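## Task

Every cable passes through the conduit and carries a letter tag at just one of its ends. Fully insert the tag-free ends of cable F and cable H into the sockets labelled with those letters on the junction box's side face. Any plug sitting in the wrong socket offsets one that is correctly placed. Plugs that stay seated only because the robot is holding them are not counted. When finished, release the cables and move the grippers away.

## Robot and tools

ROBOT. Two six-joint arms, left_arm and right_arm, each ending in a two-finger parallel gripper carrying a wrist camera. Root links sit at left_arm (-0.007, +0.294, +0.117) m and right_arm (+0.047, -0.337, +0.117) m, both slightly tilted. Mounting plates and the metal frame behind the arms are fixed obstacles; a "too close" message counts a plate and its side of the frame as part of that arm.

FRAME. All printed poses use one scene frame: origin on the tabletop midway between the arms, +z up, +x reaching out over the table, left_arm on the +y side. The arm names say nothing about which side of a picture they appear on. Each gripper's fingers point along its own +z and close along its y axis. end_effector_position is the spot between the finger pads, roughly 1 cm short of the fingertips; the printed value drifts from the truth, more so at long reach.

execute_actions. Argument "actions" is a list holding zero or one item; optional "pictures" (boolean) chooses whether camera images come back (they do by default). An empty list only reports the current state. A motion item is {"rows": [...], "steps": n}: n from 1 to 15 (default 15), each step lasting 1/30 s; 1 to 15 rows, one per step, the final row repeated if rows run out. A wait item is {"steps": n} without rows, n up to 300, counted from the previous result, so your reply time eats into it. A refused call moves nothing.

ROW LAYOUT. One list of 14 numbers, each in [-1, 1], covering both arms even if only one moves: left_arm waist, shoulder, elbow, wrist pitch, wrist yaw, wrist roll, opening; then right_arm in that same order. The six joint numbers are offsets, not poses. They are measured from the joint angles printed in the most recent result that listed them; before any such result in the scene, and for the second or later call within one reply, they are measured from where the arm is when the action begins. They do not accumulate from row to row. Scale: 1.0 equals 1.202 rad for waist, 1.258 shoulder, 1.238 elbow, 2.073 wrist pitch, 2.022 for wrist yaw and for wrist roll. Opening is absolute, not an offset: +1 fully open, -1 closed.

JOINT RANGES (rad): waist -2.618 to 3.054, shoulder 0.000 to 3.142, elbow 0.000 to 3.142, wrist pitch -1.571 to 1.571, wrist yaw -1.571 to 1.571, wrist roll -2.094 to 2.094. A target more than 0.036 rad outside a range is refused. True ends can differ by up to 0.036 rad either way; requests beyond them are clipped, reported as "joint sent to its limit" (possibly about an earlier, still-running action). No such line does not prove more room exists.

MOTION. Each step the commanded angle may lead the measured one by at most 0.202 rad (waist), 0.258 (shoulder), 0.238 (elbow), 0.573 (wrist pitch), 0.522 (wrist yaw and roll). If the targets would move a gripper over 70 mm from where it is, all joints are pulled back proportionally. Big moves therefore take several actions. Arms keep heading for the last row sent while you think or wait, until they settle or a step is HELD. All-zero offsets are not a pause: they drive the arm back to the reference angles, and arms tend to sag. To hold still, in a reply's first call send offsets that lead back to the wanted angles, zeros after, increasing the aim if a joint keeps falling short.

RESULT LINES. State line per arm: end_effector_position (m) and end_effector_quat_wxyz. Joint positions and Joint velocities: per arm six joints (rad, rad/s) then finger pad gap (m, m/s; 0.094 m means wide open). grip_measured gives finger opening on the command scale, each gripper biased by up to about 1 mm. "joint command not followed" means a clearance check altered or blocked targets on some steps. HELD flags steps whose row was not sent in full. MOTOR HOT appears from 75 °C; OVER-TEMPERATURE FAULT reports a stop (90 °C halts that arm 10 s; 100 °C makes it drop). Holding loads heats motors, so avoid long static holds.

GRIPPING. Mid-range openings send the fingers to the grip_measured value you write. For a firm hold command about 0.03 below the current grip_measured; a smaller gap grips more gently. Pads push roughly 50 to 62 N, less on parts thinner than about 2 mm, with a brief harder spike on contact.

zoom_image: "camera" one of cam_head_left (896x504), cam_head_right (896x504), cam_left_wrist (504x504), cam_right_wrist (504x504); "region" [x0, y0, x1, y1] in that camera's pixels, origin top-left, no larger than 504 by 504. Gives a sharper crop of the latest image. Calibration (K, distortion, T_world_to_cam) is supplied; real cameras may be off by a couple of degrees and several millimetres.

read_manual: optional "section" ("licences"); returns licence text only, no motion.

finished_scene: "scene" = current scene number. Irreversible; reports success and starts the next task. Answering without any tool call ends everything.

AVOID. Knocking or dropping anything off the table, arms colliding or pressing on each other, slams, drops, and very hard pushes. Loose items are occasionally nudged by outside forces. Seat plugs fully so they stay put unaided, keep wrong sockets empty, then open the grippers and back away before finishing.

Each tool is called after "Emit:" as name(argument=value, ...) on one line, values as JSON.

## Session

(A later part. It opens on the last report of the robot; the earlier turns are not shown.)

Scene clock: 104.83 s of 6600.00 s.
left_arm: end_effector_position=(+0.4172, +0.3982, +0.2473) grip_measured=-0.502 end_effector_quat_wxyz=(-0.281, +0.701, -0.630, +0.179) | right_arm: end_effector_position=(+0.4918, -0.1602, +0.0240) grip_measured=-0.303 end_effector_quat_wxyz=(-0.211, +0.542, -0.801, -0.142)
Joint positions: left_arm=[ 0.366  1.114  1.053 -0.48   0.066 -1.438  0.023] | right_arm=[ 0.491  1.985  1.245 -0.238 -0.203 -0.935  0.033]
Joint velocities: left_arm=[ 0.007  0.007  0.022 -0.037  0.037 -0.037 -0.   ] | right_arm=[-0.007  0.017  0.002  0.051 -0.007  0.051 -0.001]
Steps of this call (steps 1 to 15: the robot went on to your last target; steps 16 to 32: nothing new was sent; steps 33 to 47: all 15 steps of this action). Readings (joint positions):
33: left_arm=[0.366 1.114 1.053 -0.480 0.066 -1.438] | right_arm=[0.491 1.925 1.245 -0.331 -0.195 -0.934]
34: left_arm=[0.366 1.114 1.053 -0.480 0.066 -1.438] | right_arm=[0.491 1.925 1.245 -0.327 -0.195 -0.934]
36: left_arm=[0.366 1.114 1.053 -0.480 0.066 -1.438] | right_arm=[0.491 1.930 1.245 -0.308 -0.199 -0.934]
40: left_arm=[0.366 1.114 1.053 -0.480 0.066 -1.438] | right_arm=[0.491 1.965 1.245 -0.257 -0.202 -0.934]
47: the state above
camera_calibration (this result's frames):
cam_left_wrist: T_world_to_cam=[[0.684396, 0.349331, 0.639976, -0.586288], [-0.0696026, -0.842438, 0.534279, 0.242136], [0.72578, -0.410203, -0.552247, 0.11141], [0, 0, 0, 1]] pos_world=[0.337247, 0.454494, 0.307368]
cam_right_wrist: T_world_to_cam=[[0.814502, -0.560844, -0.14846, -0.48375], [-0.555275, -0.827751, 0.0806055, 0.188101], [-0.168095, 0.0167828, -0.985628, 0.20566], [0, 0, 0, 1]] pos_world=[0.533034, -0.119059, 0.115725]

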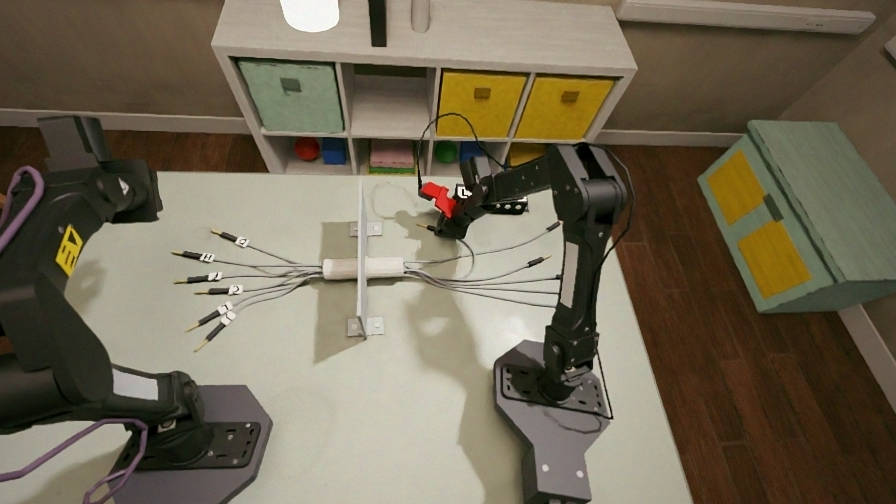

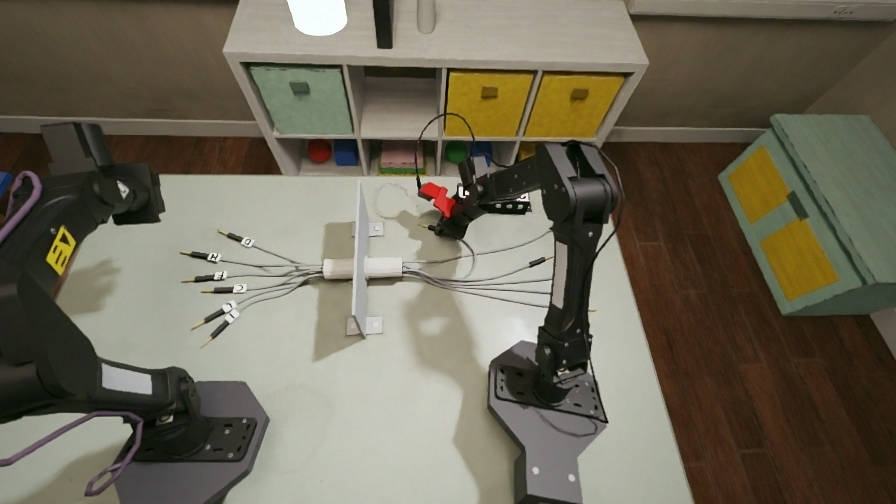

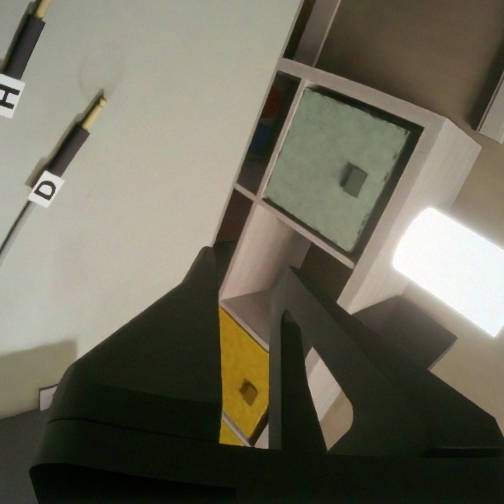

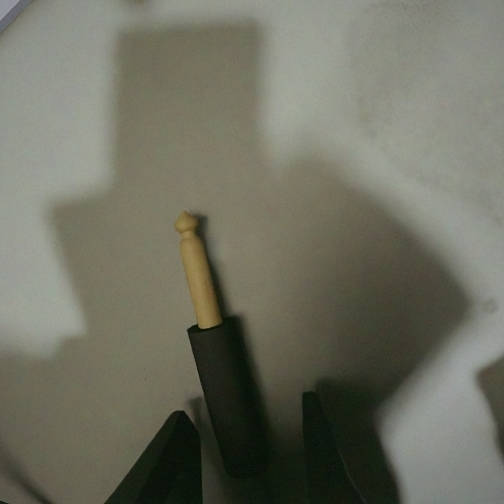

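Emit:
execute_actions(actions=[{"rows":[[0,0,0,0,0,0,-0.5,0.025,0,0,0,0,0,-0.3],[0,0,0,0,0,0,-0.5,0.025,0,0,0,0,0,-0.3],[0,0,0,0,0,0,-0.5,0.025,0,0,0,0,0,-0.3],[0,0,0,0,0,0,-0.5,0.025,0,0,0,0,0,-0.3],[0,0,0,0,0,0,-0.5,0.025,0.018,0,0,0,0,-0.3]],"steps":15}])

Scene clock: 106.07 s of 6600.00 s.
left_arm: end_effector_position=(+0.4172, +0.3982, +0.2473) grip_measured=-0.502 end_effector_quat_wxyz=(-0.281, +0.701, -0.630, +0.179) | right_arm: end_effector_position=(+0.4901, -0.1542, +0.0222) grip_measured=-0.303 end_effector_quat_wxyz=(-0.212, +0.547, -0.797, -0.143)
Joint positions: left_arm=[ 0.366  1.114  1.053 -0.48   0.066 -1.438  0.023] | right_arm=[ 0.504  1.994  1.245 -0.229 -0.201 -0.935  0.033]
Joint velocities: left_arm=[-0.007  0.007 -0.007 -0.022  0.037 -0.081 -0.001] | right_arm=[ 0.022  0.007 -0.007  0.007 -0.037  0.037 -0.001]
Steps of this call (steps 1 to 15: the robot went on to your last target; steps 16 to 22: nothing new was sent; steps 23 to 37: all 15 steps of this action). Readings (joint positions):
23: left_arm=[0.366 1.114 1.053 -0.480 0.066 -1.438] | right_arm=[0.492 1.985 1.245 -0.230 -0.203 -0.935]
24: left_arm=[0.366 1.114 1.053 -0.480 0.066 -1.438] | right_arm=[0.494 1.985 1.245 -0.230 -0.202 -0.935]
26: left_arm=[0.366 1.114 1.053 -0.480 0.066 -1.438] | right_arm=[0.498 1.985 1.245 -0.230 -0.201 -0.935]
30: left_arm=[0.366 1.114 1.053 -0.480 0.066 -1.438] | right_arm=[0.504 1.993 1.245 -0.230 -0.201 -0.935]
37: the state above
camera_calibration (this result's frames):
cam_left_wrist: T_world_to_cam=[[0.684396, 0.349331, 0.639976, -0.586288], [-0.0696026, -0.842438, 0.534279, 0.242136], [0.72578, -0.410203, -0.552247, 0.11141], [0, 0, 0, 1]] pos_world=[0.337247, 0.454494, 0.307368]
cam_right_wrist: T_world_to_cam=[[0.82099, -0.551509, -0.147696, -0.480995], [-0.546284, -0.833997, 0.0776103, 0.186929], [-0.165981, 0.016967, -0.985983, 0.202464], [0, 0, 0, 1]] pos_world=[0.530613, -0.11281, 0.114077]

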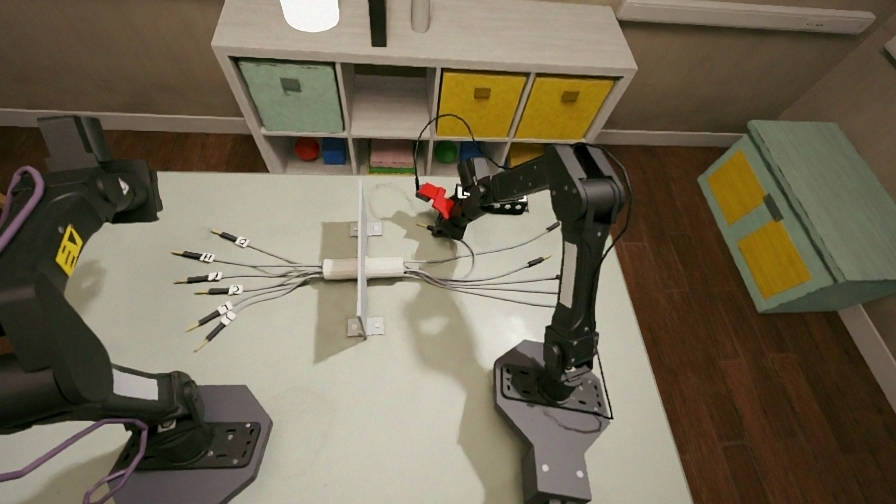

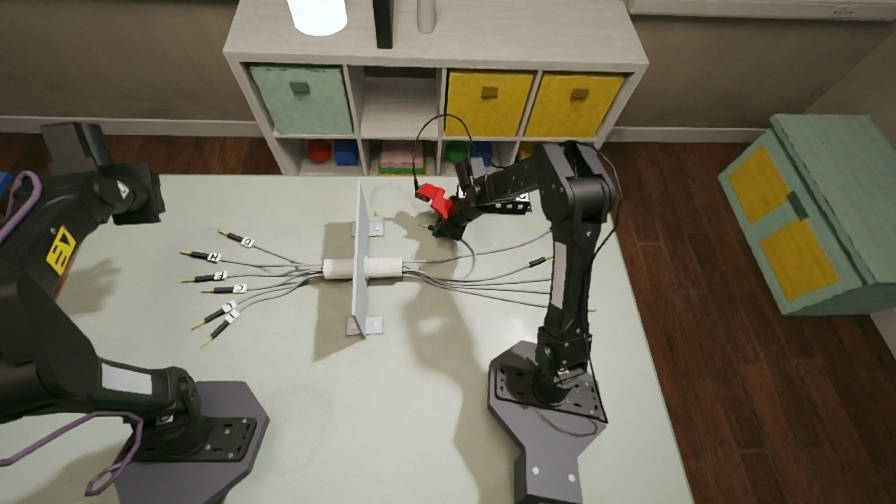

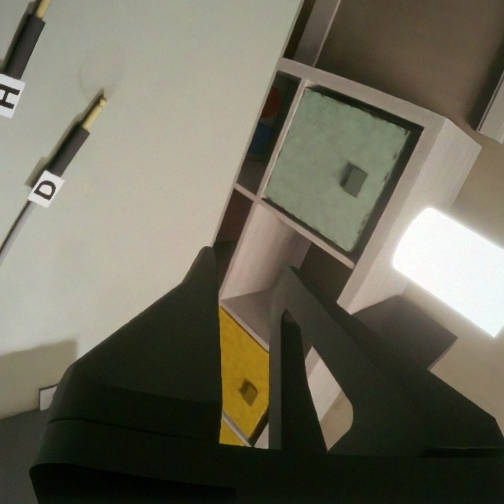

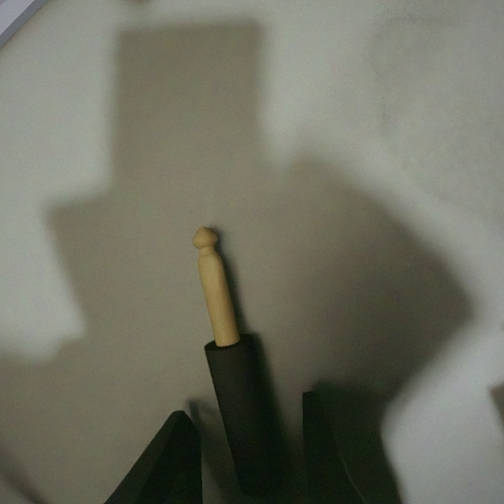

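Emit:
execute_actions(actions=[])

Scene clock: 109.00 s of 6600.00 s.
left_arm: end_effector_position=(+0.4172, +0.3982, +0.2473) grip_measured=-0.502 end_effector_quat_wxyz=(-0.281, +0.701, -0.630, +0.179) | right_arm: end_effector_position=(+0.4901, -0.1542, +0.0222) grip_measured=-0.303 end_effector_quat_wxyz=(-0.212, +0.547, -0.797, -0.143)
Joint positions: left_arm=[ 0.366  1.114  1.053 -0.48   0.066 -1.438  0.023] | right_arm=[ 0.504  1.994  1.245 -0.229 -0.201 -0.935  0.033]
Joint velocities: left_arm=[ 0.007  0.007 -0.027 -0.007  0.007  0.037 -0.001] | right_arm=[-0.007 -0.012 -0.002 -0.007  0.037 -0.007  0.   ]
Steps of this call (steps 1 to 15: the robot went on to your last target; steps 16 to 88: nothing new was sent). Readings (joint positions):
1: left_arm=[0.366 1.114 1.053 -0.480 0.066 -1.438] | right_arm=[0.504 1.994 1.245 -0.229 -0.201 -0.935]
2: left_arm=[0.366 1.114 1.053 -0.480 0.066 -1.438] | right_arm=[0.504 1.994 1.245 -0.229 -0.201 -0.935]
4: left_arm=[0.366 1.114 1.053 -0.480 0.066 -1.438] | right_arm=[0.504 1.994 1.245 -0.229 -0.201 -0.935]
8: left_arm=[0.366 1.114 1.053 -0.480 0.066 -1.438] | right_arm=[0.504 1.994 1.245 -0.229 -0.201 -0.935]
88: the state above
All arms were judged still, so your last target was given up. Only a new action makes them travel on or press farther. Fingers that are still opening or closing keep moving.
camera_calibration (this result's frames):
cam_left_wrist: T_world_to_cam=[[0.684396, 0.349331, 0.639976, -0.586288], [-0.0696026, -0.842438, 0.534279, 0.242136], [0.72578, -0.410203, -0.552247, 0.11141], [0, 0, 0, 1]] pos_world=[0.337247, 0.454494, 0.307368]
cam_right_wrist: T_world_to_cam=[[0.82099, -0.551509, -0.147696, -0.480995], [-0.546284, -0.833997, 0.0776103, 0.186929], [-0.165981, 0.016967, -0.985983, 0.202464], [0, 0, 0, 1]] pos_world=[0.530613, -0.11281, 0.114077]

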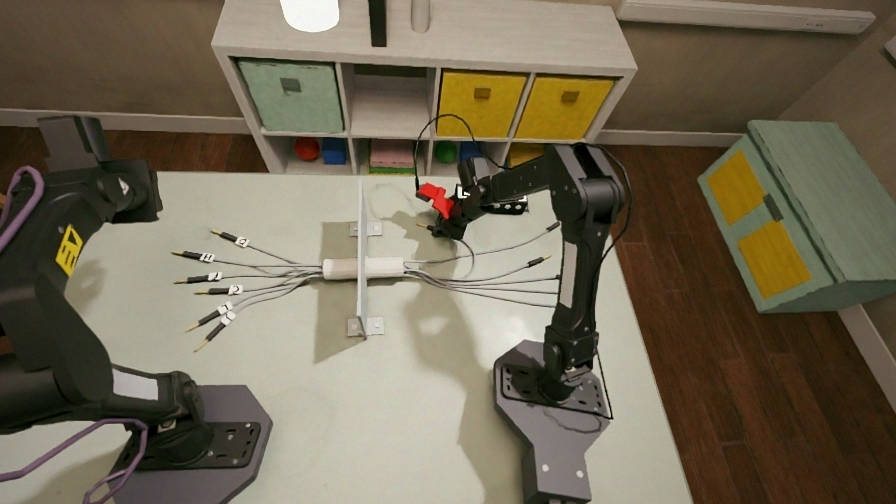

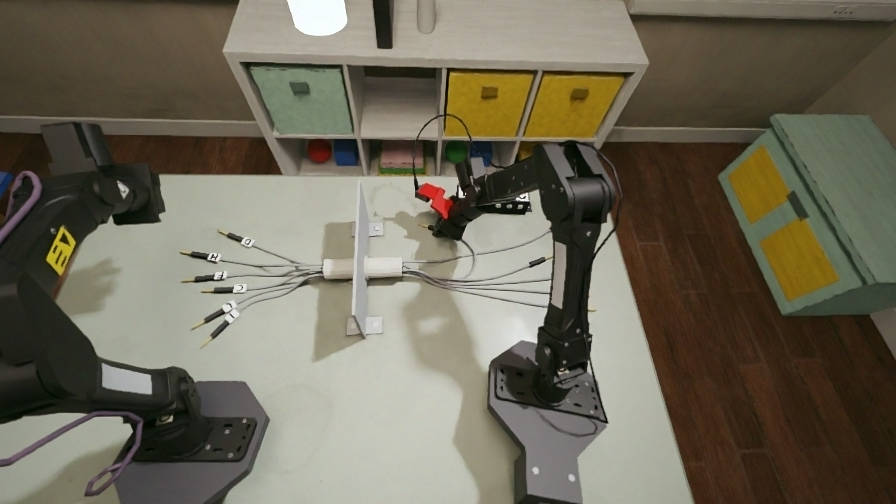

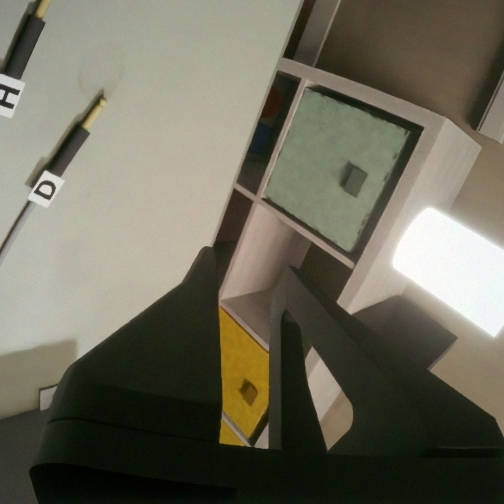

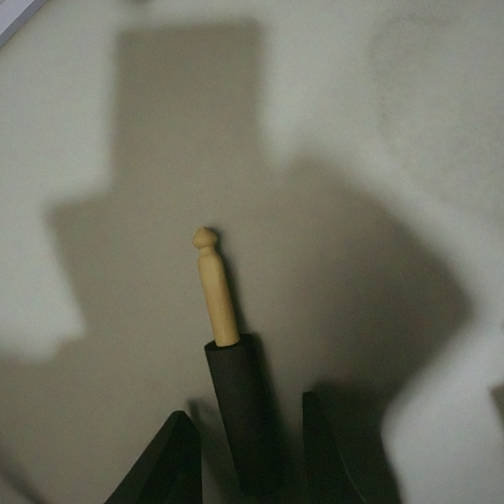

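Emit:
execute_actions(actions=[{"rows":[[0,0,0,0,0,0,-0.5,0,0.012,0,0,0,0,-0.3],[0,0,0,0,0,0,-0.5,0,0.012,0,0,0,0,-0.3],[0,0,0,0,0,0,-0.5,0,0.012,0,0,0,0,-0.3],[0,0,0,0,0,0,-0.5,0,0.012,0,0,0,0,-0.8]],"steps":15}])

Emit:
execute_actions(actions=[{"rows":[[0,0,0,0,0,0,-0.5,0,-0.1,0,0,0,0,-0.8]],"steps":15}])

Scene clock: 110.20 s of 6600.00 s.
left_arm: end_effector_position=(+0.4172, +0.3981, +0.2473) grip_measured=-0.502 end_effector_quat_wxyz=(-0.281, +0.701, -0.630, +0.179) | right_arm: end_effector_position=(+0.4903, -0.1544, +0.0222) grip_measured=-0.762 end_effector_quat_wxyz=(-0.212, +0.547, -0.797, -0.143)
Joint positions: left_arm=[ 0.366  1.114  1.053 -0.48   0.066 -1.438  0.023] | right_arm=[ 0.504  1.994  1.245 -0.228 -0.2   -0.935  0.011]
Joint velocities: left_arm=[ 0.002  0.002 -0.007 -0.022 -0.051 -0.066  0.001] | right_arm=[ 0.012 -0.017  0.007 -0.066 -0.051  0.022  0.   ]
Steps of this call (steps 1 to 21: nothing new was sent; steps 22 to 36: all 15 steps of this action). Readings (joint positions):
22: left_arm=[0.366 1.114 1.053 -0.480 0.066 -1.438] | right_arm=[0.504 1.994 1.245 -0.229 -0.201 -0.935]
23: left_arm=[0.366 1.114 1.053 -0.480 0.066 -1.438] | right_arm=[0.504 1.994 1.245 -0.229 -0.201 -0.935]
25: left_arm=[0.366 1.114 1.053 -0.480 0.066 -1.438] | right_arm=[0.504 1.994 1.245 -0.228 -0.201 -0.935]
29: left_arm=[0.366 1.114 1.053 -0.480 0.066 -1.438] | right_arm=[0.504 1.994 1.245 -0.228 -0.200 -0.935]
36: the state above
camera_calibration (this result's frames):
cam_left_wrist: T_world_to_cam=[[0.684437, 0.349352, 0.639921, -0.586287], [-0.0698406, -0.842267, 0.534518, 0.242054], [0.725719, -0.410536, -0.552079, 0.111487], [0, 0, 0, 1]] pos_world=[0.337273, 0.454465, 0.307345]
cam_right_wrist: T_world_to_cam=[[0.82085, -0.55205, -0.146446, -0.481313], [-0.546776, -0.833654, 0.0778255, 0.187232], [-0.165049, 0.01619, -0.986153, 0.201907], [0, 0, 0, 1]] pos_world=[0.530784, -0.112891, 0.114053]

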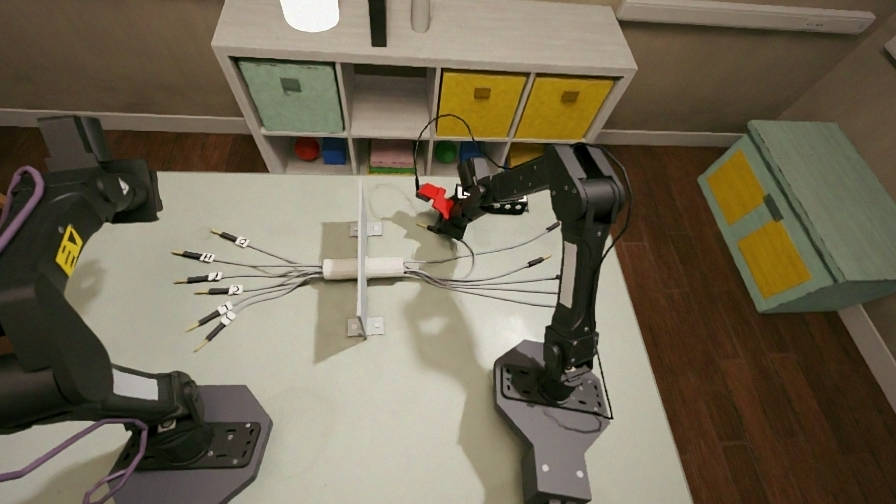

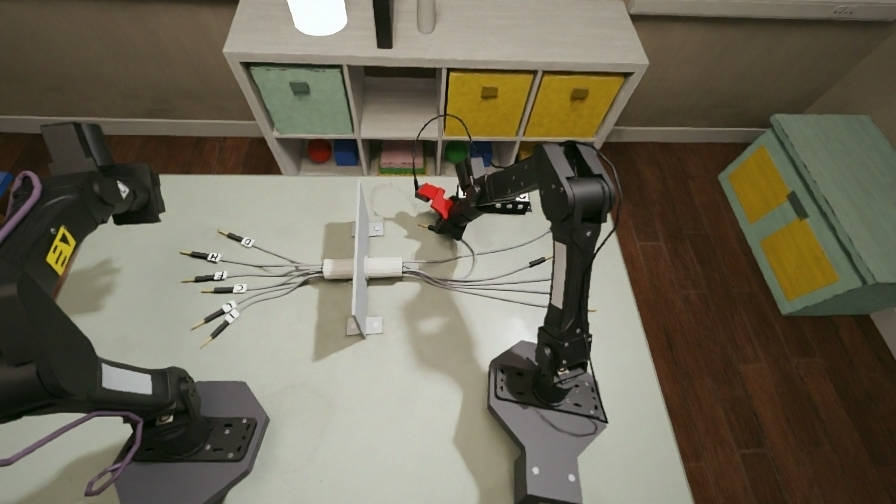

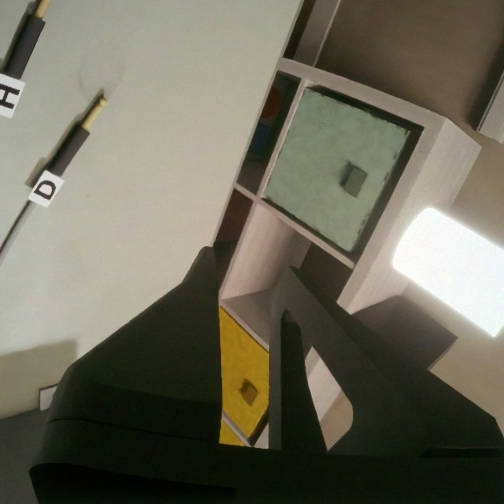

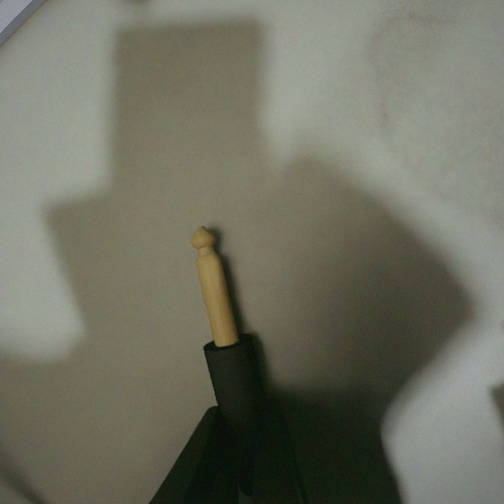

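Scene clock: 110.70 s of 6600.00 s.
left_arm: end_effector_position=(+0.4172, +0.3981, +0.2473) grip_measured=-0.502 end_effector_quat_wxyz=(-0.281, +0.701, -0.630, +0.179) | right_arm: end_effector_position=(+0.5117, -0.1598, +0.0672) grip_measured=-0.762 end_effector_quat_wxyz=(-0.259, +0.541, -0.791, -0.121)
Joint positions: left_arm=[ 0.366  1.114  1.053 -0.48   0.067 -1.438  0.023] | right_arm=[ 0.504  1.884  1.241 -0.229 -0.194 -0.935  0.011]
Joint velocities: left_arm=[-0.002  0.007  0.027  0.007 -0.007  0.007 -0.   ] | right_arm=[-0.012 -0.017 -0.012 -0.066  0.051 -0.007 -0.001]
Steps of this call (steps 1 to 15: all 15 steps of this action). Readings (joint positions):
1: left_arm=[0.366 1.114 1.053 -0.480 0.066 -1.438] | right_arm=[0.504 1.987 1.245 -0.229 -0.199 -0.935]
2: left_arm=[0.366 1.114 1.053 -0.480 0.066 -1.438] | right_arm=[0.504 1.974 1.242 -0.236 -0.197 -0.935]
4: left_arm=[0.366 1.114 1.053 -0.480 0.066 -1.438] | right_arm=[0.504 1.937 1.241 -0.241 -0.195 -0.935]
8: left_arm=[0.366 1.114 1.053 -0.480 0.067 -1.438] | right_arm=[0.504 1.885 1.241 -0.229 -0.195 -0.935]
15: the state above
camera_calibration (this result's frames):
cam_left_wrist: T_world_to_cam=[[0.684478, 0.349373, 0.639866, -0.586286], [-0.0700785, -0.842095, 0.534757, 0.241973], [0.725658, -0.41087, -0.551912, 0.111564], [0, 0, 0, 1]] pos_world=[0.337299, 0.454435, 0.307322]
cam_right_wrist: T_world_to_cam=[[0.818195, -0.569834, -0.0764638, -0.501476], [-0.571268, -0.820755, 0.00373642, 0.21045], [-0.0648872, 0.0406241, -0.997065, 0.203305], [0, 0, 0, 1]] pos_world=[0.543721, -0.121289, 0.163578]

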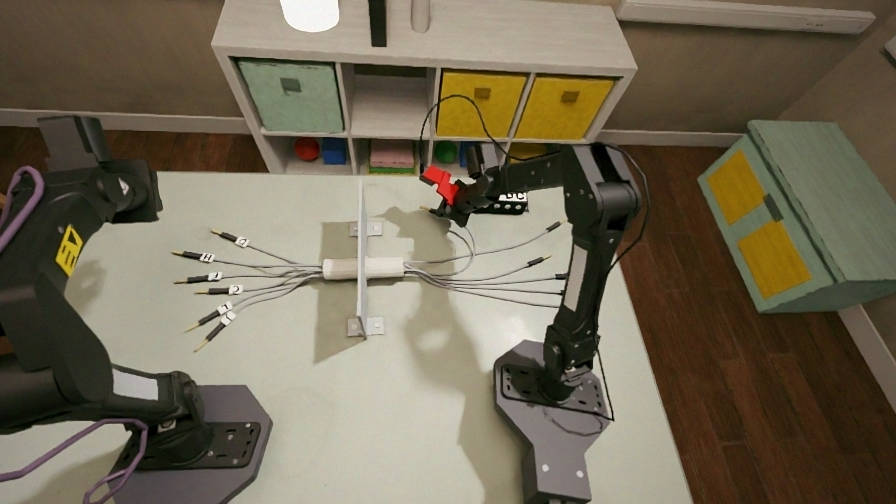

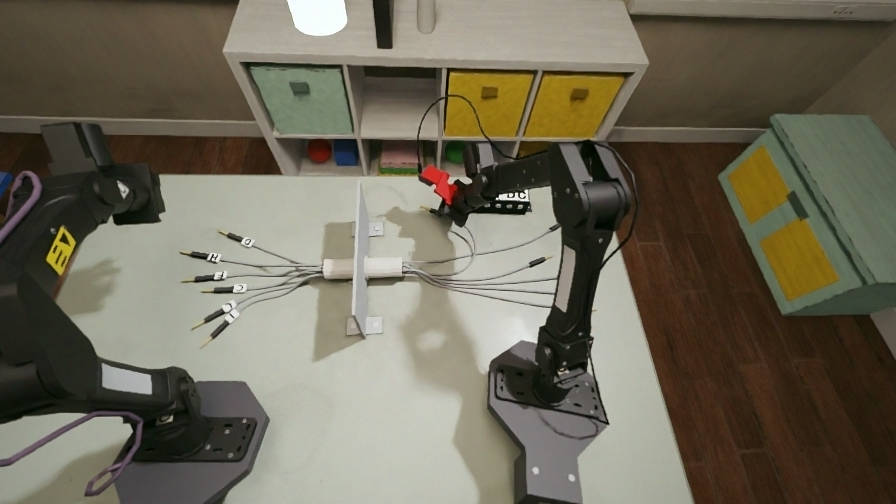

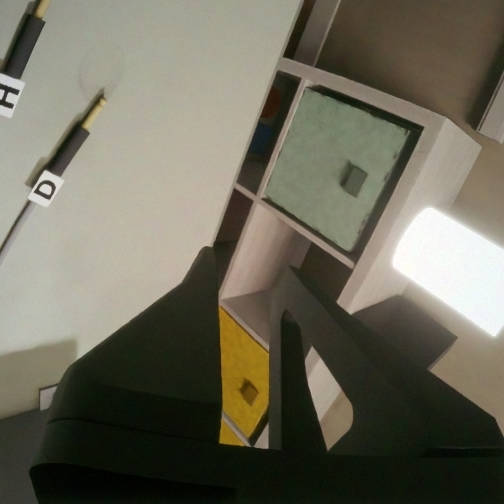

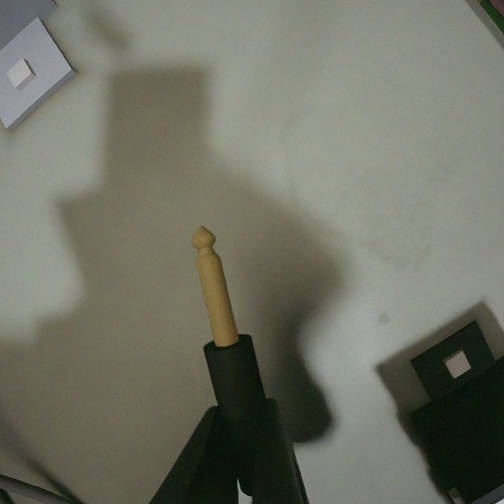

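Emit:
execute_actions(actions=[{"rows":[[0,0,0,0,0,0,-0.5,0,-0.05,-0.06,0.04,0,0,-0.8],[0,0,0,0,0,0,-0.5,0,-0.09,-0.12,0.07,0,0,-0.8],[0,0,0,0,0,0,-0.5,0,-0.13,-0.18,0.1,0,0,-0.8],[0,0,0,0,0,0,-0.5,0,-0.17,-0.24,0.13,0,0,-0.8],[0,0,0,0,0,0,-0.5,0,-0.2,-0.3,0.16,0,0,-0.8],[0,0,0,0,0,0,-0.5,0,-0.23,-0.36,0.18,0,0,-0.8],[0,0,0,0,0,0,-0.5,0,-0.258,-0.42,0.196,0,0,-0.8]],"steps":15}], pictures=false)

Emit:
execute_actions(actions=[{"rows":[[0,0,0,0,0,0,-0.5,-0.01,0,0,0,0.03,0.06,-0.8],[0,0,0,0,0,0,-0.5,-0.02,0,0,0,0.06,0.12,-0.8],[0,0,0,0,0,0,-0.5,-0.03,0,0,0,0.09,0.18,-0.8],[0,0,0,0,0,0,-0.5,-0.04,0,0,0,0.12,0.24,-0.8],[0,0,0,0,0,0,-0.5,-0.05,0,0,0,0.15,0.3,-0.8],[0,0,0,0,0,0,-0.5,-0.06,0,0,0,0.18,0.36,-0.8],[0,0,0,0,0,0,-0.5,-0.07,0,0,0,0.21,0.42,-0.8],[0,0,0,0,0,0,-0.5,-0.08,0,0,0,0.236,0.48,-0.8],[0,0,0,0,0,0,-0.5,-0.086,0,0,0,0.236,0.522,-0.8]],"steps":15}], pictures=false)

Emit:
execute_actions(actions=[{"steps":10}])

Scene clock: 115.93 s of 6600.00 s.
left_arm: end_effector_position=(+0.4172, +0.3981, +0.2473) grip_measured=-0.502 end_effector_quat_wxyz=(-0.281, +0.701, -0.630, +0.179) | right_arm: end_effector_position=(+0.4350, -0.1848, +0.0781) grip_measured=-0.762 end_effector_quat_wxyz=(-0.320, +0.531, -0.779, -0.093)
Joint positions: left_arm=[ 0.366  1.114  1.053 -0.48   0.067 -1.438  0.023] | right_arm=[ 0.504  1.583  0.724  0.124 -0.187 -0.935  0.011]
Joint velocities: left_arm=[-0.002 -0.002  0.012  0.051 -0.051 -0.051  0.001] | right_arm=[-0.007  0.012  0.007  0.388  0.081 -0.037 -0.001]
Steps of this call (steps 1 to 15: the robot went on to your last target; steps 16 to 90: nothing new was sent; then 1.73 s passed at rest; steps 91 to 105: all 15 steps of this action). Readings (joint positions):
91: left_arm=[0.366 1.114 1.053 -0.480 0.067 -1.438] | right_arm=[0.504 1.880 1.232 -0.215 -0.193 -0.935]
92: left_arm=[0.366 1.114 1.053 -0.480 0.067 -1.438] | right_arm=[0.504 1.866 1.202 -0.183 -0.191 -0.935]
94: left_arm=[0.366 1.114 1.053 -0.480 0.067 -1.438] | right_arm=[0.504 1.798 1.088 -0.106 -0.188 -0.935]
98: left_arm=[0.366 1.114 1.053 -0.480 0.067 -1.438] | right_arm=[0.504 1.615 0.804 0.038 -0.187 -0.935]
105: the state above

Scene clock: 116.43 s of 6600.00 s.
left_arm: end_effector_position=(+0.4172, +0.3980, +0.2473) grip_measured=-0.502 end_effector_quat_wxyz=(-0.281, +0.701, -0.631, +0.179) | right_arm: end_effector_position=(+0.4601, -0.3005, +0.0570) grip_measured=-0.763 end_effector_quat_wxyz=(+0.260, -0.023, +0.965, -0.010)
Joint positions: left_arm=[ 0.366  1.114  1.053 -0.48   0.067 -1.438  0.023] | right_arm=[0.399 1.583 0.724 0.129 0.25  0.001 0.011]
Joint velocities: left_arm=[ 0.017 -0.012  0.002  0.037 -0.051  0.037  0.001] | right_arm=[-0.002  0.002 -0.002 -0.007  0.139  0.711  0.001]
Steps of this call (steps 1 to 15: all 15 steps of this action). Readings (joint positions):
1: left_arm=[0.366 1.114 1.053 -0.480 0.067 -1.438] | right_arm=[0.504 1.583 0.724 0.129 -0.179 -0.919]
2: left_arm=[0.366 1.114 1.053 -0.480 0.067 -1.438] | right_arm=[0.503 1.583 0.724 0.130 -0.162 -0.884]
4: left_arm=[0.366 1.114 1.053 -0.480 0.067 -1.438] | right_arm=[0.492 1.583 0.724 0.129 -0.103 -0.764]
8: left_arm=[0.366 1.114 1.053 -0.480 0.067 -1.438] | right_arm=[0.441 1.583 0.724 0.129 0.077 -0.409]
15: the state above

Scene clock: 116.77 s of 6600.00 s.
left_arm: end_effector_position=(+0.4172, +0.3980, +0.2473) grip_measured=-0.502 end_effector_quat_wxyz=(-0.281, +0.701, -0.631, +0.179) | right_arm: end_effector_position=(+0.4603, -0.3062, +0.0573) grip_measured=-0.763 end_effector_quat_wxyz=(+0.261, +0.028, +0.965, -0.013)
Joint positions: left_arm=[ 0.366  1.114  1.053 -0.48   0.067 -1.438  0.023] | right_arm=[0.399 1.583 0.724 0.129 0.283 0.099 0.011]
Joint velocities: left_arm=[-0.007  0.017 -0.002 -0.066 -0.022  0.022 -0.001] | right_arm=[-0.012 -0.012  0.012 -0.022  0.007  0.066  0.   ]
Steps of this call (steps 1 to 10: the robot went on to your last target). Readings (joint positions):
1: left_arm=[0.366 1.114 1.053 -0.480 0.067 -1.438] | right_arm=[0.399 1.583 0.724 0.129 0.258 0.024]
2: left_arm=[0.366 1.114 1.053 -0.480 0.067 -1.438] | right_arm=[0.399 1.583 0.724 0.129 0.264 0.041]
4: left_arm=[0.366 1.114 1.053 -0.480 0.067 -1.438] | right_arm=[0.399 1.583 0.724 0.129 0.273 0.066]
8: left_arm=[0.366 1.114 1.053 -0.480 0.067 -1.438] | right_arm=[0.399 1.583 0.724 0.129 0.281 0.092]
10: the state above
camera_calibration (this result's frames):
cam_left_wrist: T_world_to_cam=[[0.684518, 0.349394, 0.639811, -0.586285], [-0.0703164, -0.841924, 0.534995, 0.241891], [0.725597, -0.411203, -0.551744, 0.111641], [0, 0, 0, 1]] pos_world=[0.337325, 0.454406, 0.307299]
cam_right_wrist: T_world_to_cam=[[-0.274508, -0.95071, -0.144211, -0.153412], [-0.961318, 0.267797, 0.0644329, 0.57031], [-0.0226376, 0.15632, -0.987447, 0.211452], [0, 0, 0, 1]] pos_world=[0.510923, -0.331632, 0.149928]

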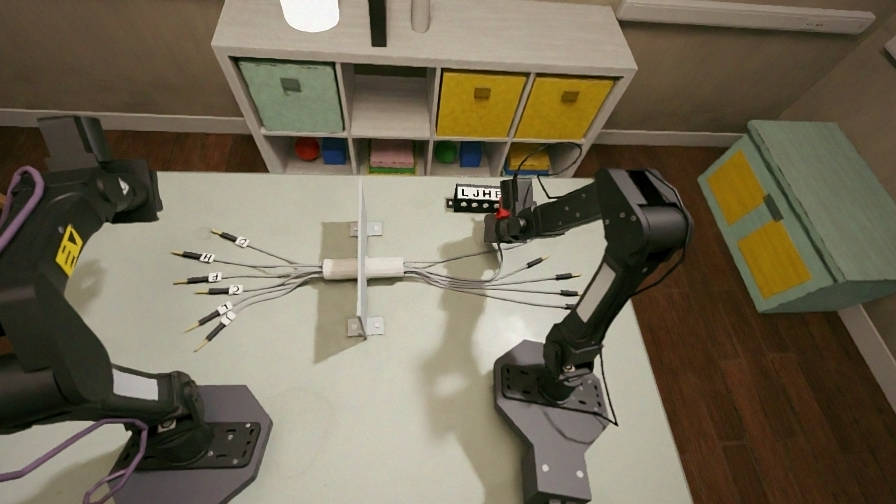

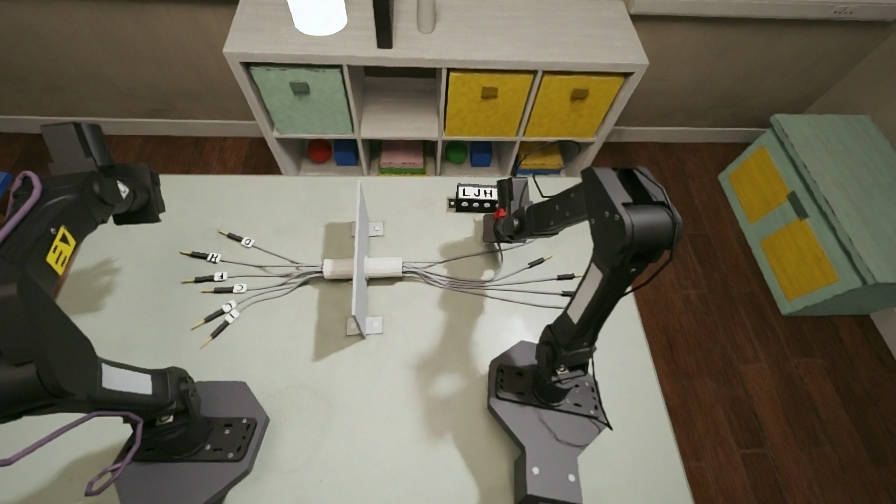

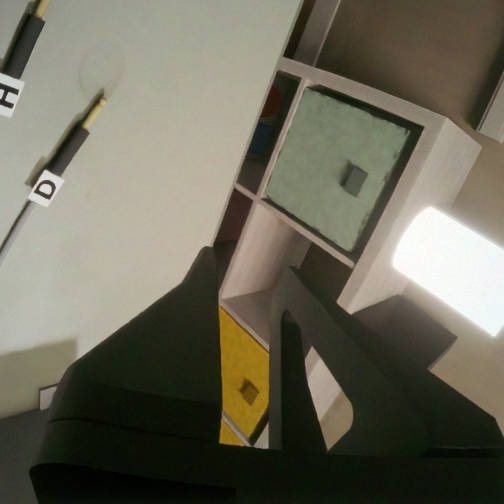

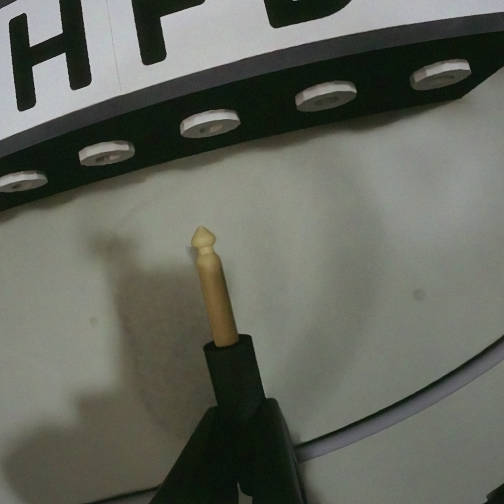

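Emit:
execute_actions(actions=[{"rows":[[0,0,0,0,0,0,-0.5,-0.01,0.015,-0.008,0.015,-0.005,0,-0.8],[0,0,0,0,0,0,-0.5,-0.02,0.03,-0.014,0.03,-0.01,0,-0.8],[0,0,0,0,0,0,-0.5,-0.027,0.04,-0.018,0.034,-0.012,0,-0.8]],"steps":15}], pictures=false)

Emit:
execute_actions(actions=[{"steps":10}])

Scene clock: 120.80 s of 6600.00 s.
left_arm: end_effector_position=(+0.4173, +0.3979, +0.2473) grip_measured=-0.502 end_effector_quat_wxyz=(-0.281, +0.701, -0.631, +0.179) | right_arm: end_effector_position=(+0.4645, -0.3127, +0.0466) grip_measured=-0.763 end_effector_quat_wxyz=(+0.264, +0.043, +0.963, -0.012)
Joint positions: left_arm=[ 0.366  1.114  1.053 -0.48   0.068 -1.438  0.023] | right_arm=[0.372 1.626 0.724 0.183 0.27  0.107 0.011]
Joint velocities: left_arm=[-0.002 -0.007  0.007  0.022  0.007 -0.037 -0.001] | right_arm=[-0.007 -0.027  0.007  0.037  0.022  0.037 -0.001]
Steps of this call (steps 1 to 30: the robot went on to your last target; steps 31 to 90: nothing new was sent; then 0.53 s passed at rest; steps 91 to 105: all 15 steps of this action). Readings (joint positions):
91: left_arm=[0.366 1.114 1.053 -0.480 0.067 -1.438] | right_arm=[0.399 1.583 0.724 0.131 0.286 0.110]
92: left_arm=[0.366 1.114 1.053 -0.480 0.067 -1.438] | right_arm=[0.397 1.585 0.724 0.137 0.283 0.109]
94: left_arm=[0.366 1.114 1.053 -0.480 0.067 -1.438] | right_arm=[0.387 1.601 0.724 0.161 0.276 0.108]
98: left_arm=[0.366 1.114 1.053 -0.480 0.067 -1.438] | right_arm=[0.372 1.625 0.724 0.173 0.273 0.108]
105: the state above

Scene clock: 121.13 s of 6600.00 s.
left_arm: end_effector_position=(+0.4173, +0.3979, +0.2473) grip_measured=-0.502 end_effector_quat_wxyz=(-0.281, +0.701, -0.631, +0.179) | right_arm: end_effector_position=(+0.4649, -0.3125, +0.0469) grip_measured=-0.763 end_effector_quat_wxyz=(+0.265, +0.043, +0.963, -0.011)
Joint positions: left_arm=[ 0.366  1.114  1.053 -0.48   0.068 -1.438  0.023] | right_arm=[0.372 1.626 0.724 0.186 0.268 0.107 0.011]
Joint velocities: left_arm=[-0.007 -0.012 -0.012 -0.037 -0.037  0.007 -0.   ] | right_arm=[-0.002  0.002 -0.002  0.022  0.066 -0.022 -0.   ]
Steps of this call (steps 1 to 10: the robot went on to your last target). Readings (joint positions):
1: left_arm=[0.366 1.114 1.053 -0.480 0.068 -1.438] | right_arm=[0.372 1.626 0.724 0.184 0.269 0.107]
2: left_arm=[0.366 1.114 1.053 -0.480 0.068 -1.438] | right_arm=[0.372 1.626 0.724 0.185 0.269 0.107]
4: left_arm=[0.366 1.114 1.053 -0.480 0.068 -1.438] | right_arm=[0.372 1.626 0.724 0.185 0.269 0.107]
8: left_arm=[0.366 1.114 1.053 -0.480 0.068 -1.438] | right_arm=[0.372 1.626 0.724 0.186 0.268 0.107]
10: the state above
camera_calibration (this result's frames):
cam_left_wrist: T_world_to_cam=[[0.684559, 0.349415, 0.639757, -0.586284], [-0.0705543, -0.841752, 0.535234, 0.24181], [0.725535, -0.411536, -0.551576, 0.111718], [0, 0, 0, 1]] pos_world=[0.337351, 0.454376, 0.307276]
cam_right_wrist: T_world_to_cam=[[-0.299277, -0.94133, -0.155986, -0.144594], [-0.954118, 0.293586, 0.0588796, 0.582136], [-0.0096298, 0.16645, -0.986003, 0.199324], [0, 0, 0, 1]] pos_world=[0.514072, -0.340195, 0.139703]

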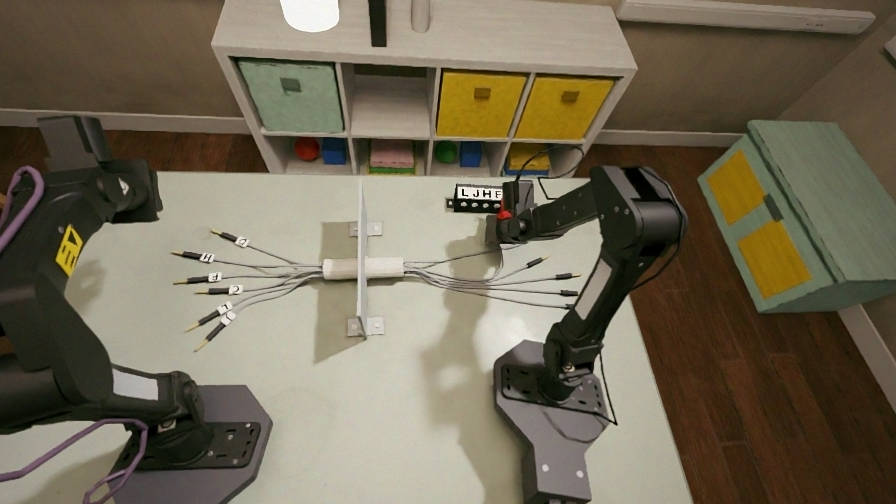

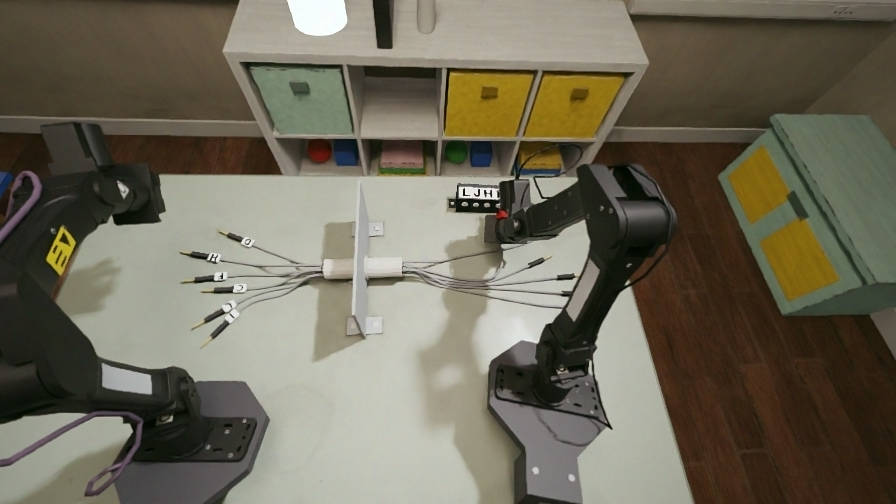

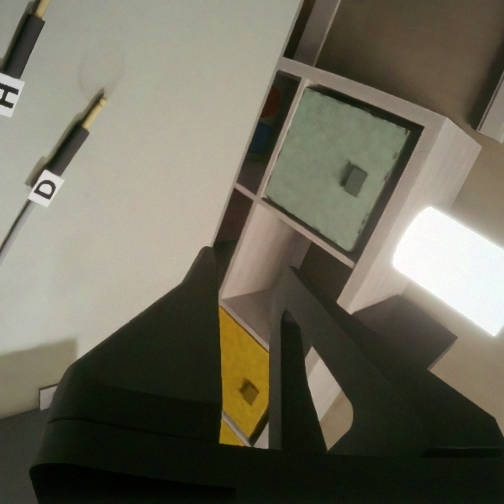

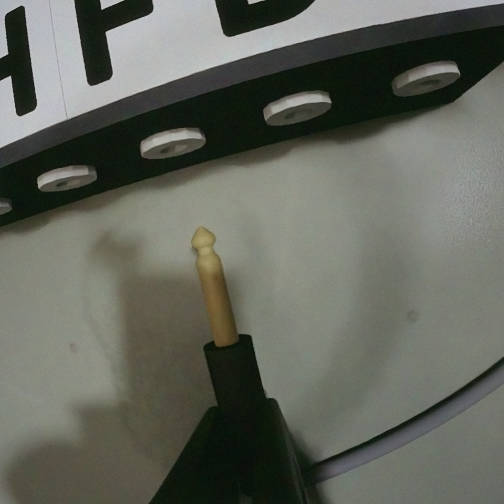

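Emit:
execute_actions(actions=[{"rows":[[0,0,0,0,0,0,-0.5,0,0.01,0.015,0,0,0,-0.8],[0,0,0,0,0,0,-0.5,0,0.02,0.03,0,0,0,-0.8],[0,0,0,0,0,0,-0.5,0,0.03,0.045,0,0,0,-0.8],[0,0,0,0,0,0,-0.5,-0.004,0.04,0.056,-0.004,0,0,-0.8]],"steps":15}], pictures=false)

Emit:
execute_actions(actions=[{"steps":8}])

Scene clock: 123.77 s of 6600.00 s.
left_arm: end_effector_position=(+0.4173, +0.3979, +0.2473) grip_measured=-0.502 end_effector_quat_wxyz=(-0.281, +0.701, -0.631, +0.179) | right_arm: end_effector_position=(+0.4740, -0.3104, +0.0424) grip_measured=-0.763 end_effector_quat_wxyz=(+0.264, +0.043, +0.964, -0.012)
Joint positions: left_arm=[ 0.366  1.114  1.053 -0.48   0.068 -1.438  0.023] | right_arm=[0.372 1.668 0.764 0.183 0.268 0.107 0.011]
Joint velocities: left_arm=[-0.002  0.002 -0.012 -0.051 -0.007  0.007 -0.001] | right_arm=[ 0.002 -0.012 -0.002 -0.022  0.007  0.007 -0.   ]
Steps of this call (steps 1 to 15: the robot went on to your last target; steps 16 to 64: nothing new was sent; steps 65 to 79: all 15 steps of this action). Readings (joint positions):
65: left_arm=[0.366 1.114 1.053 -0.480 0.068 -1.438] | right_arm=[0.372 1.626 0.724 0.186 0.268 0.107]
66: left_arm=[0.366 1.114 1.053 -0.480 0.068 -1.438] | right_arm=[0.372 1.627 0.724 0.186 0.268 0.107]
68: left_arm=[0.366 1.114 1.053 -0.480 0.068 -1.438] | right_arm=[0.372 1.641 0.737 0.183 0.268 0.107]
72: left_arm=[0.366 1.114 1.053 -0.480 0.068 -1.438] | right_arm=[0.372 1.667 0.764 0.183 0.268 0.107]
79: the state above

Scene clock: 124.03 s of 6600.00 s.
left_arm: end_effector_position=(+0.4173, +0.3979, +0.2473) grip_measured=-0.502 end_effector_quat_wxyz=(-0.281, +0.701, -0.631, +0.179) | right_arm: end_effector_position=(+0.4740, -0.3104, +0.0424) grip_measured=-0.763 end_effector_quat_wxyz=(+0.264, +0.043, +0.964, -0.012)
Joint positions: left_arm=[ 0.366  1.114  1.053 -0.48   0.068 -1.438  0.023] | right_arm=[0.372 1.668 0.764 0.183 0.268 0.107 0.011]
Joint velocities: left_arm=[ 0.007  0.002  0.002  0.007 -0.022  0.095 -0.001] | right_arm=[ 0.002  0.007 -0.012 -0.007  0.007 -0.022 -0.001]
Steps of this call (steps 1 to 8: the robot went on to your last target). Readings (joint positions):
1: left_arm=[0.366 1.114 1.053 -0.480 0.068 -1.438] | right_arm=[0.372 1.668 0.764 0.183 0.268 0.107]
2: left_arm=[0.366 1.114 1.053 -0.480 0.068 -1.438] | right_arm=[0.372 1.668 0.764 0.183 0.268 0.107]
4: left_arm=[0.366 1.114 1.053 -0.480 0.068 -1.438] | right_arm=[0.372 1.668 0.764 0.183 0.268 0.107]
8: the state above
camera_calibration (this result's frames):
cam_left_wrist: T_world_to_cam=[[0.684559, 0.349415, 0.639757, -0.586284], [-0.0705543, -0.841752, 0.535234, 0.24181], [0.725535, -0.411536, -0.551576, 0.111718], [0, 0, 0, 1]] pos_world=[0.337351, 0.454376, 0.307276]
cam_right_wrist: T_world_to_cam=[[-0.299234, -0.941556, -0.154699, -0.140749], [-0.954096, 0.293099, 0.0615937, 0.590165], [-0.0126519, 0.166028, -0.98604, 0.195907], [0, 0, 0, 1]] pos_world=[0.523436, -0.338026, 0.135048]

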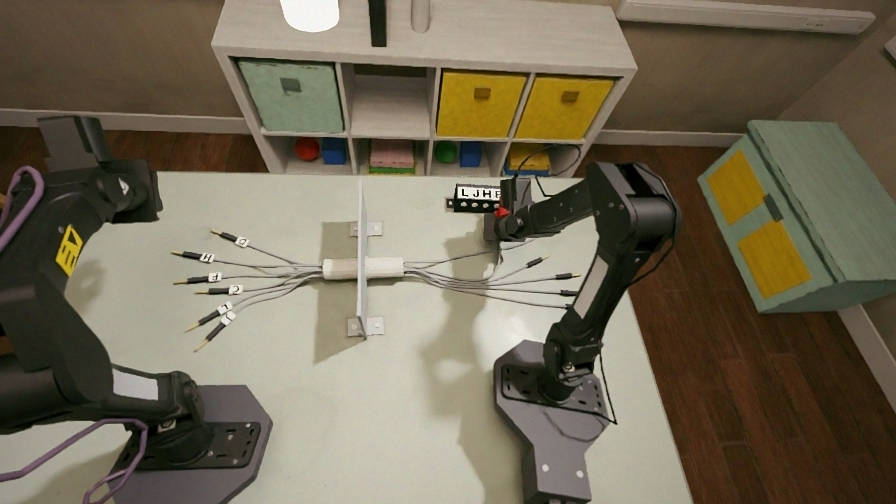

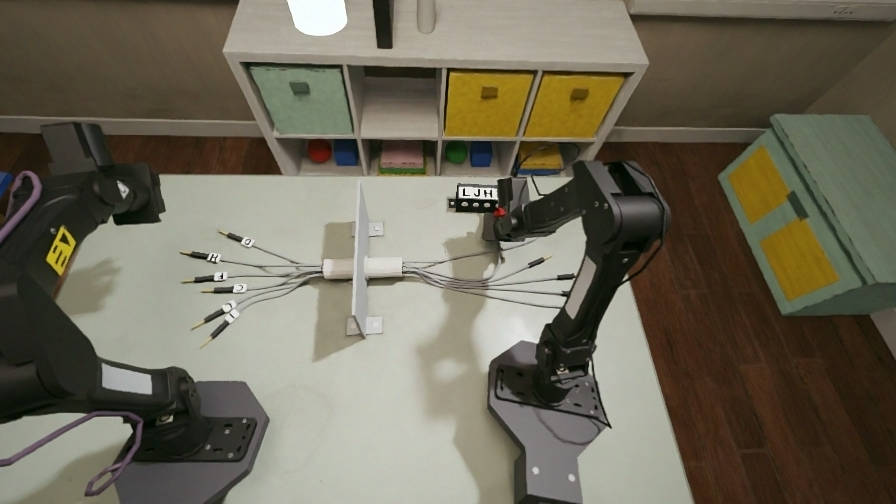

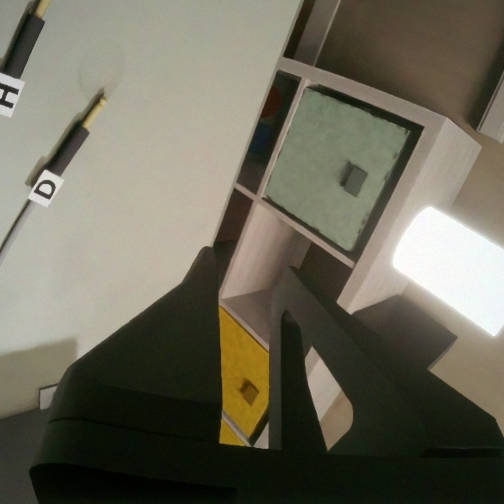

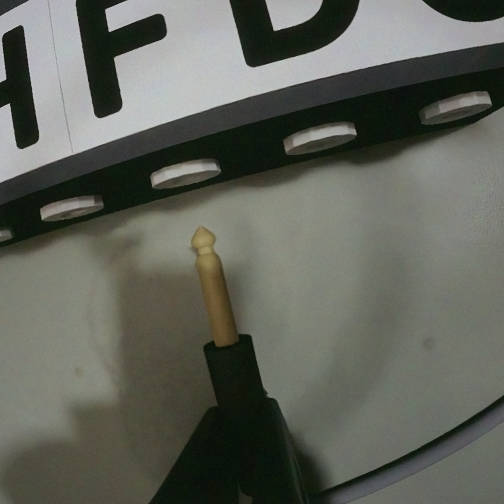

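Emit:
zoom_image(camera="cam_head_left", region=[440,170,560,240])

Emit:
zoom_image(camera="cam_right_wrist", region=[100,130,300,280])

Region (440, 170, 560, 240) of cam_head_left's 896x504 image, scaled by 4.200, with more detail than that image has; it fills the top 294 rows of this view, and the rest is white.

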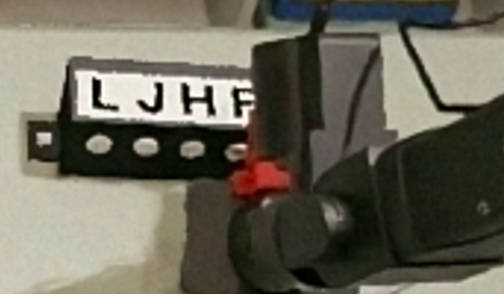

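Region (100, 130, 300, 280) of cam_right_wrist's 504x504 image, scaled by 2.520, with more detail than that image has; it fills the top 378 rows of this view, and the rest is white.

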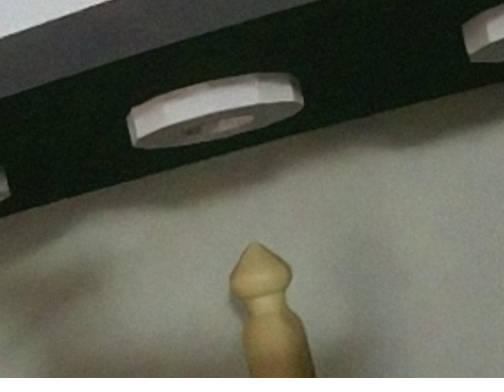

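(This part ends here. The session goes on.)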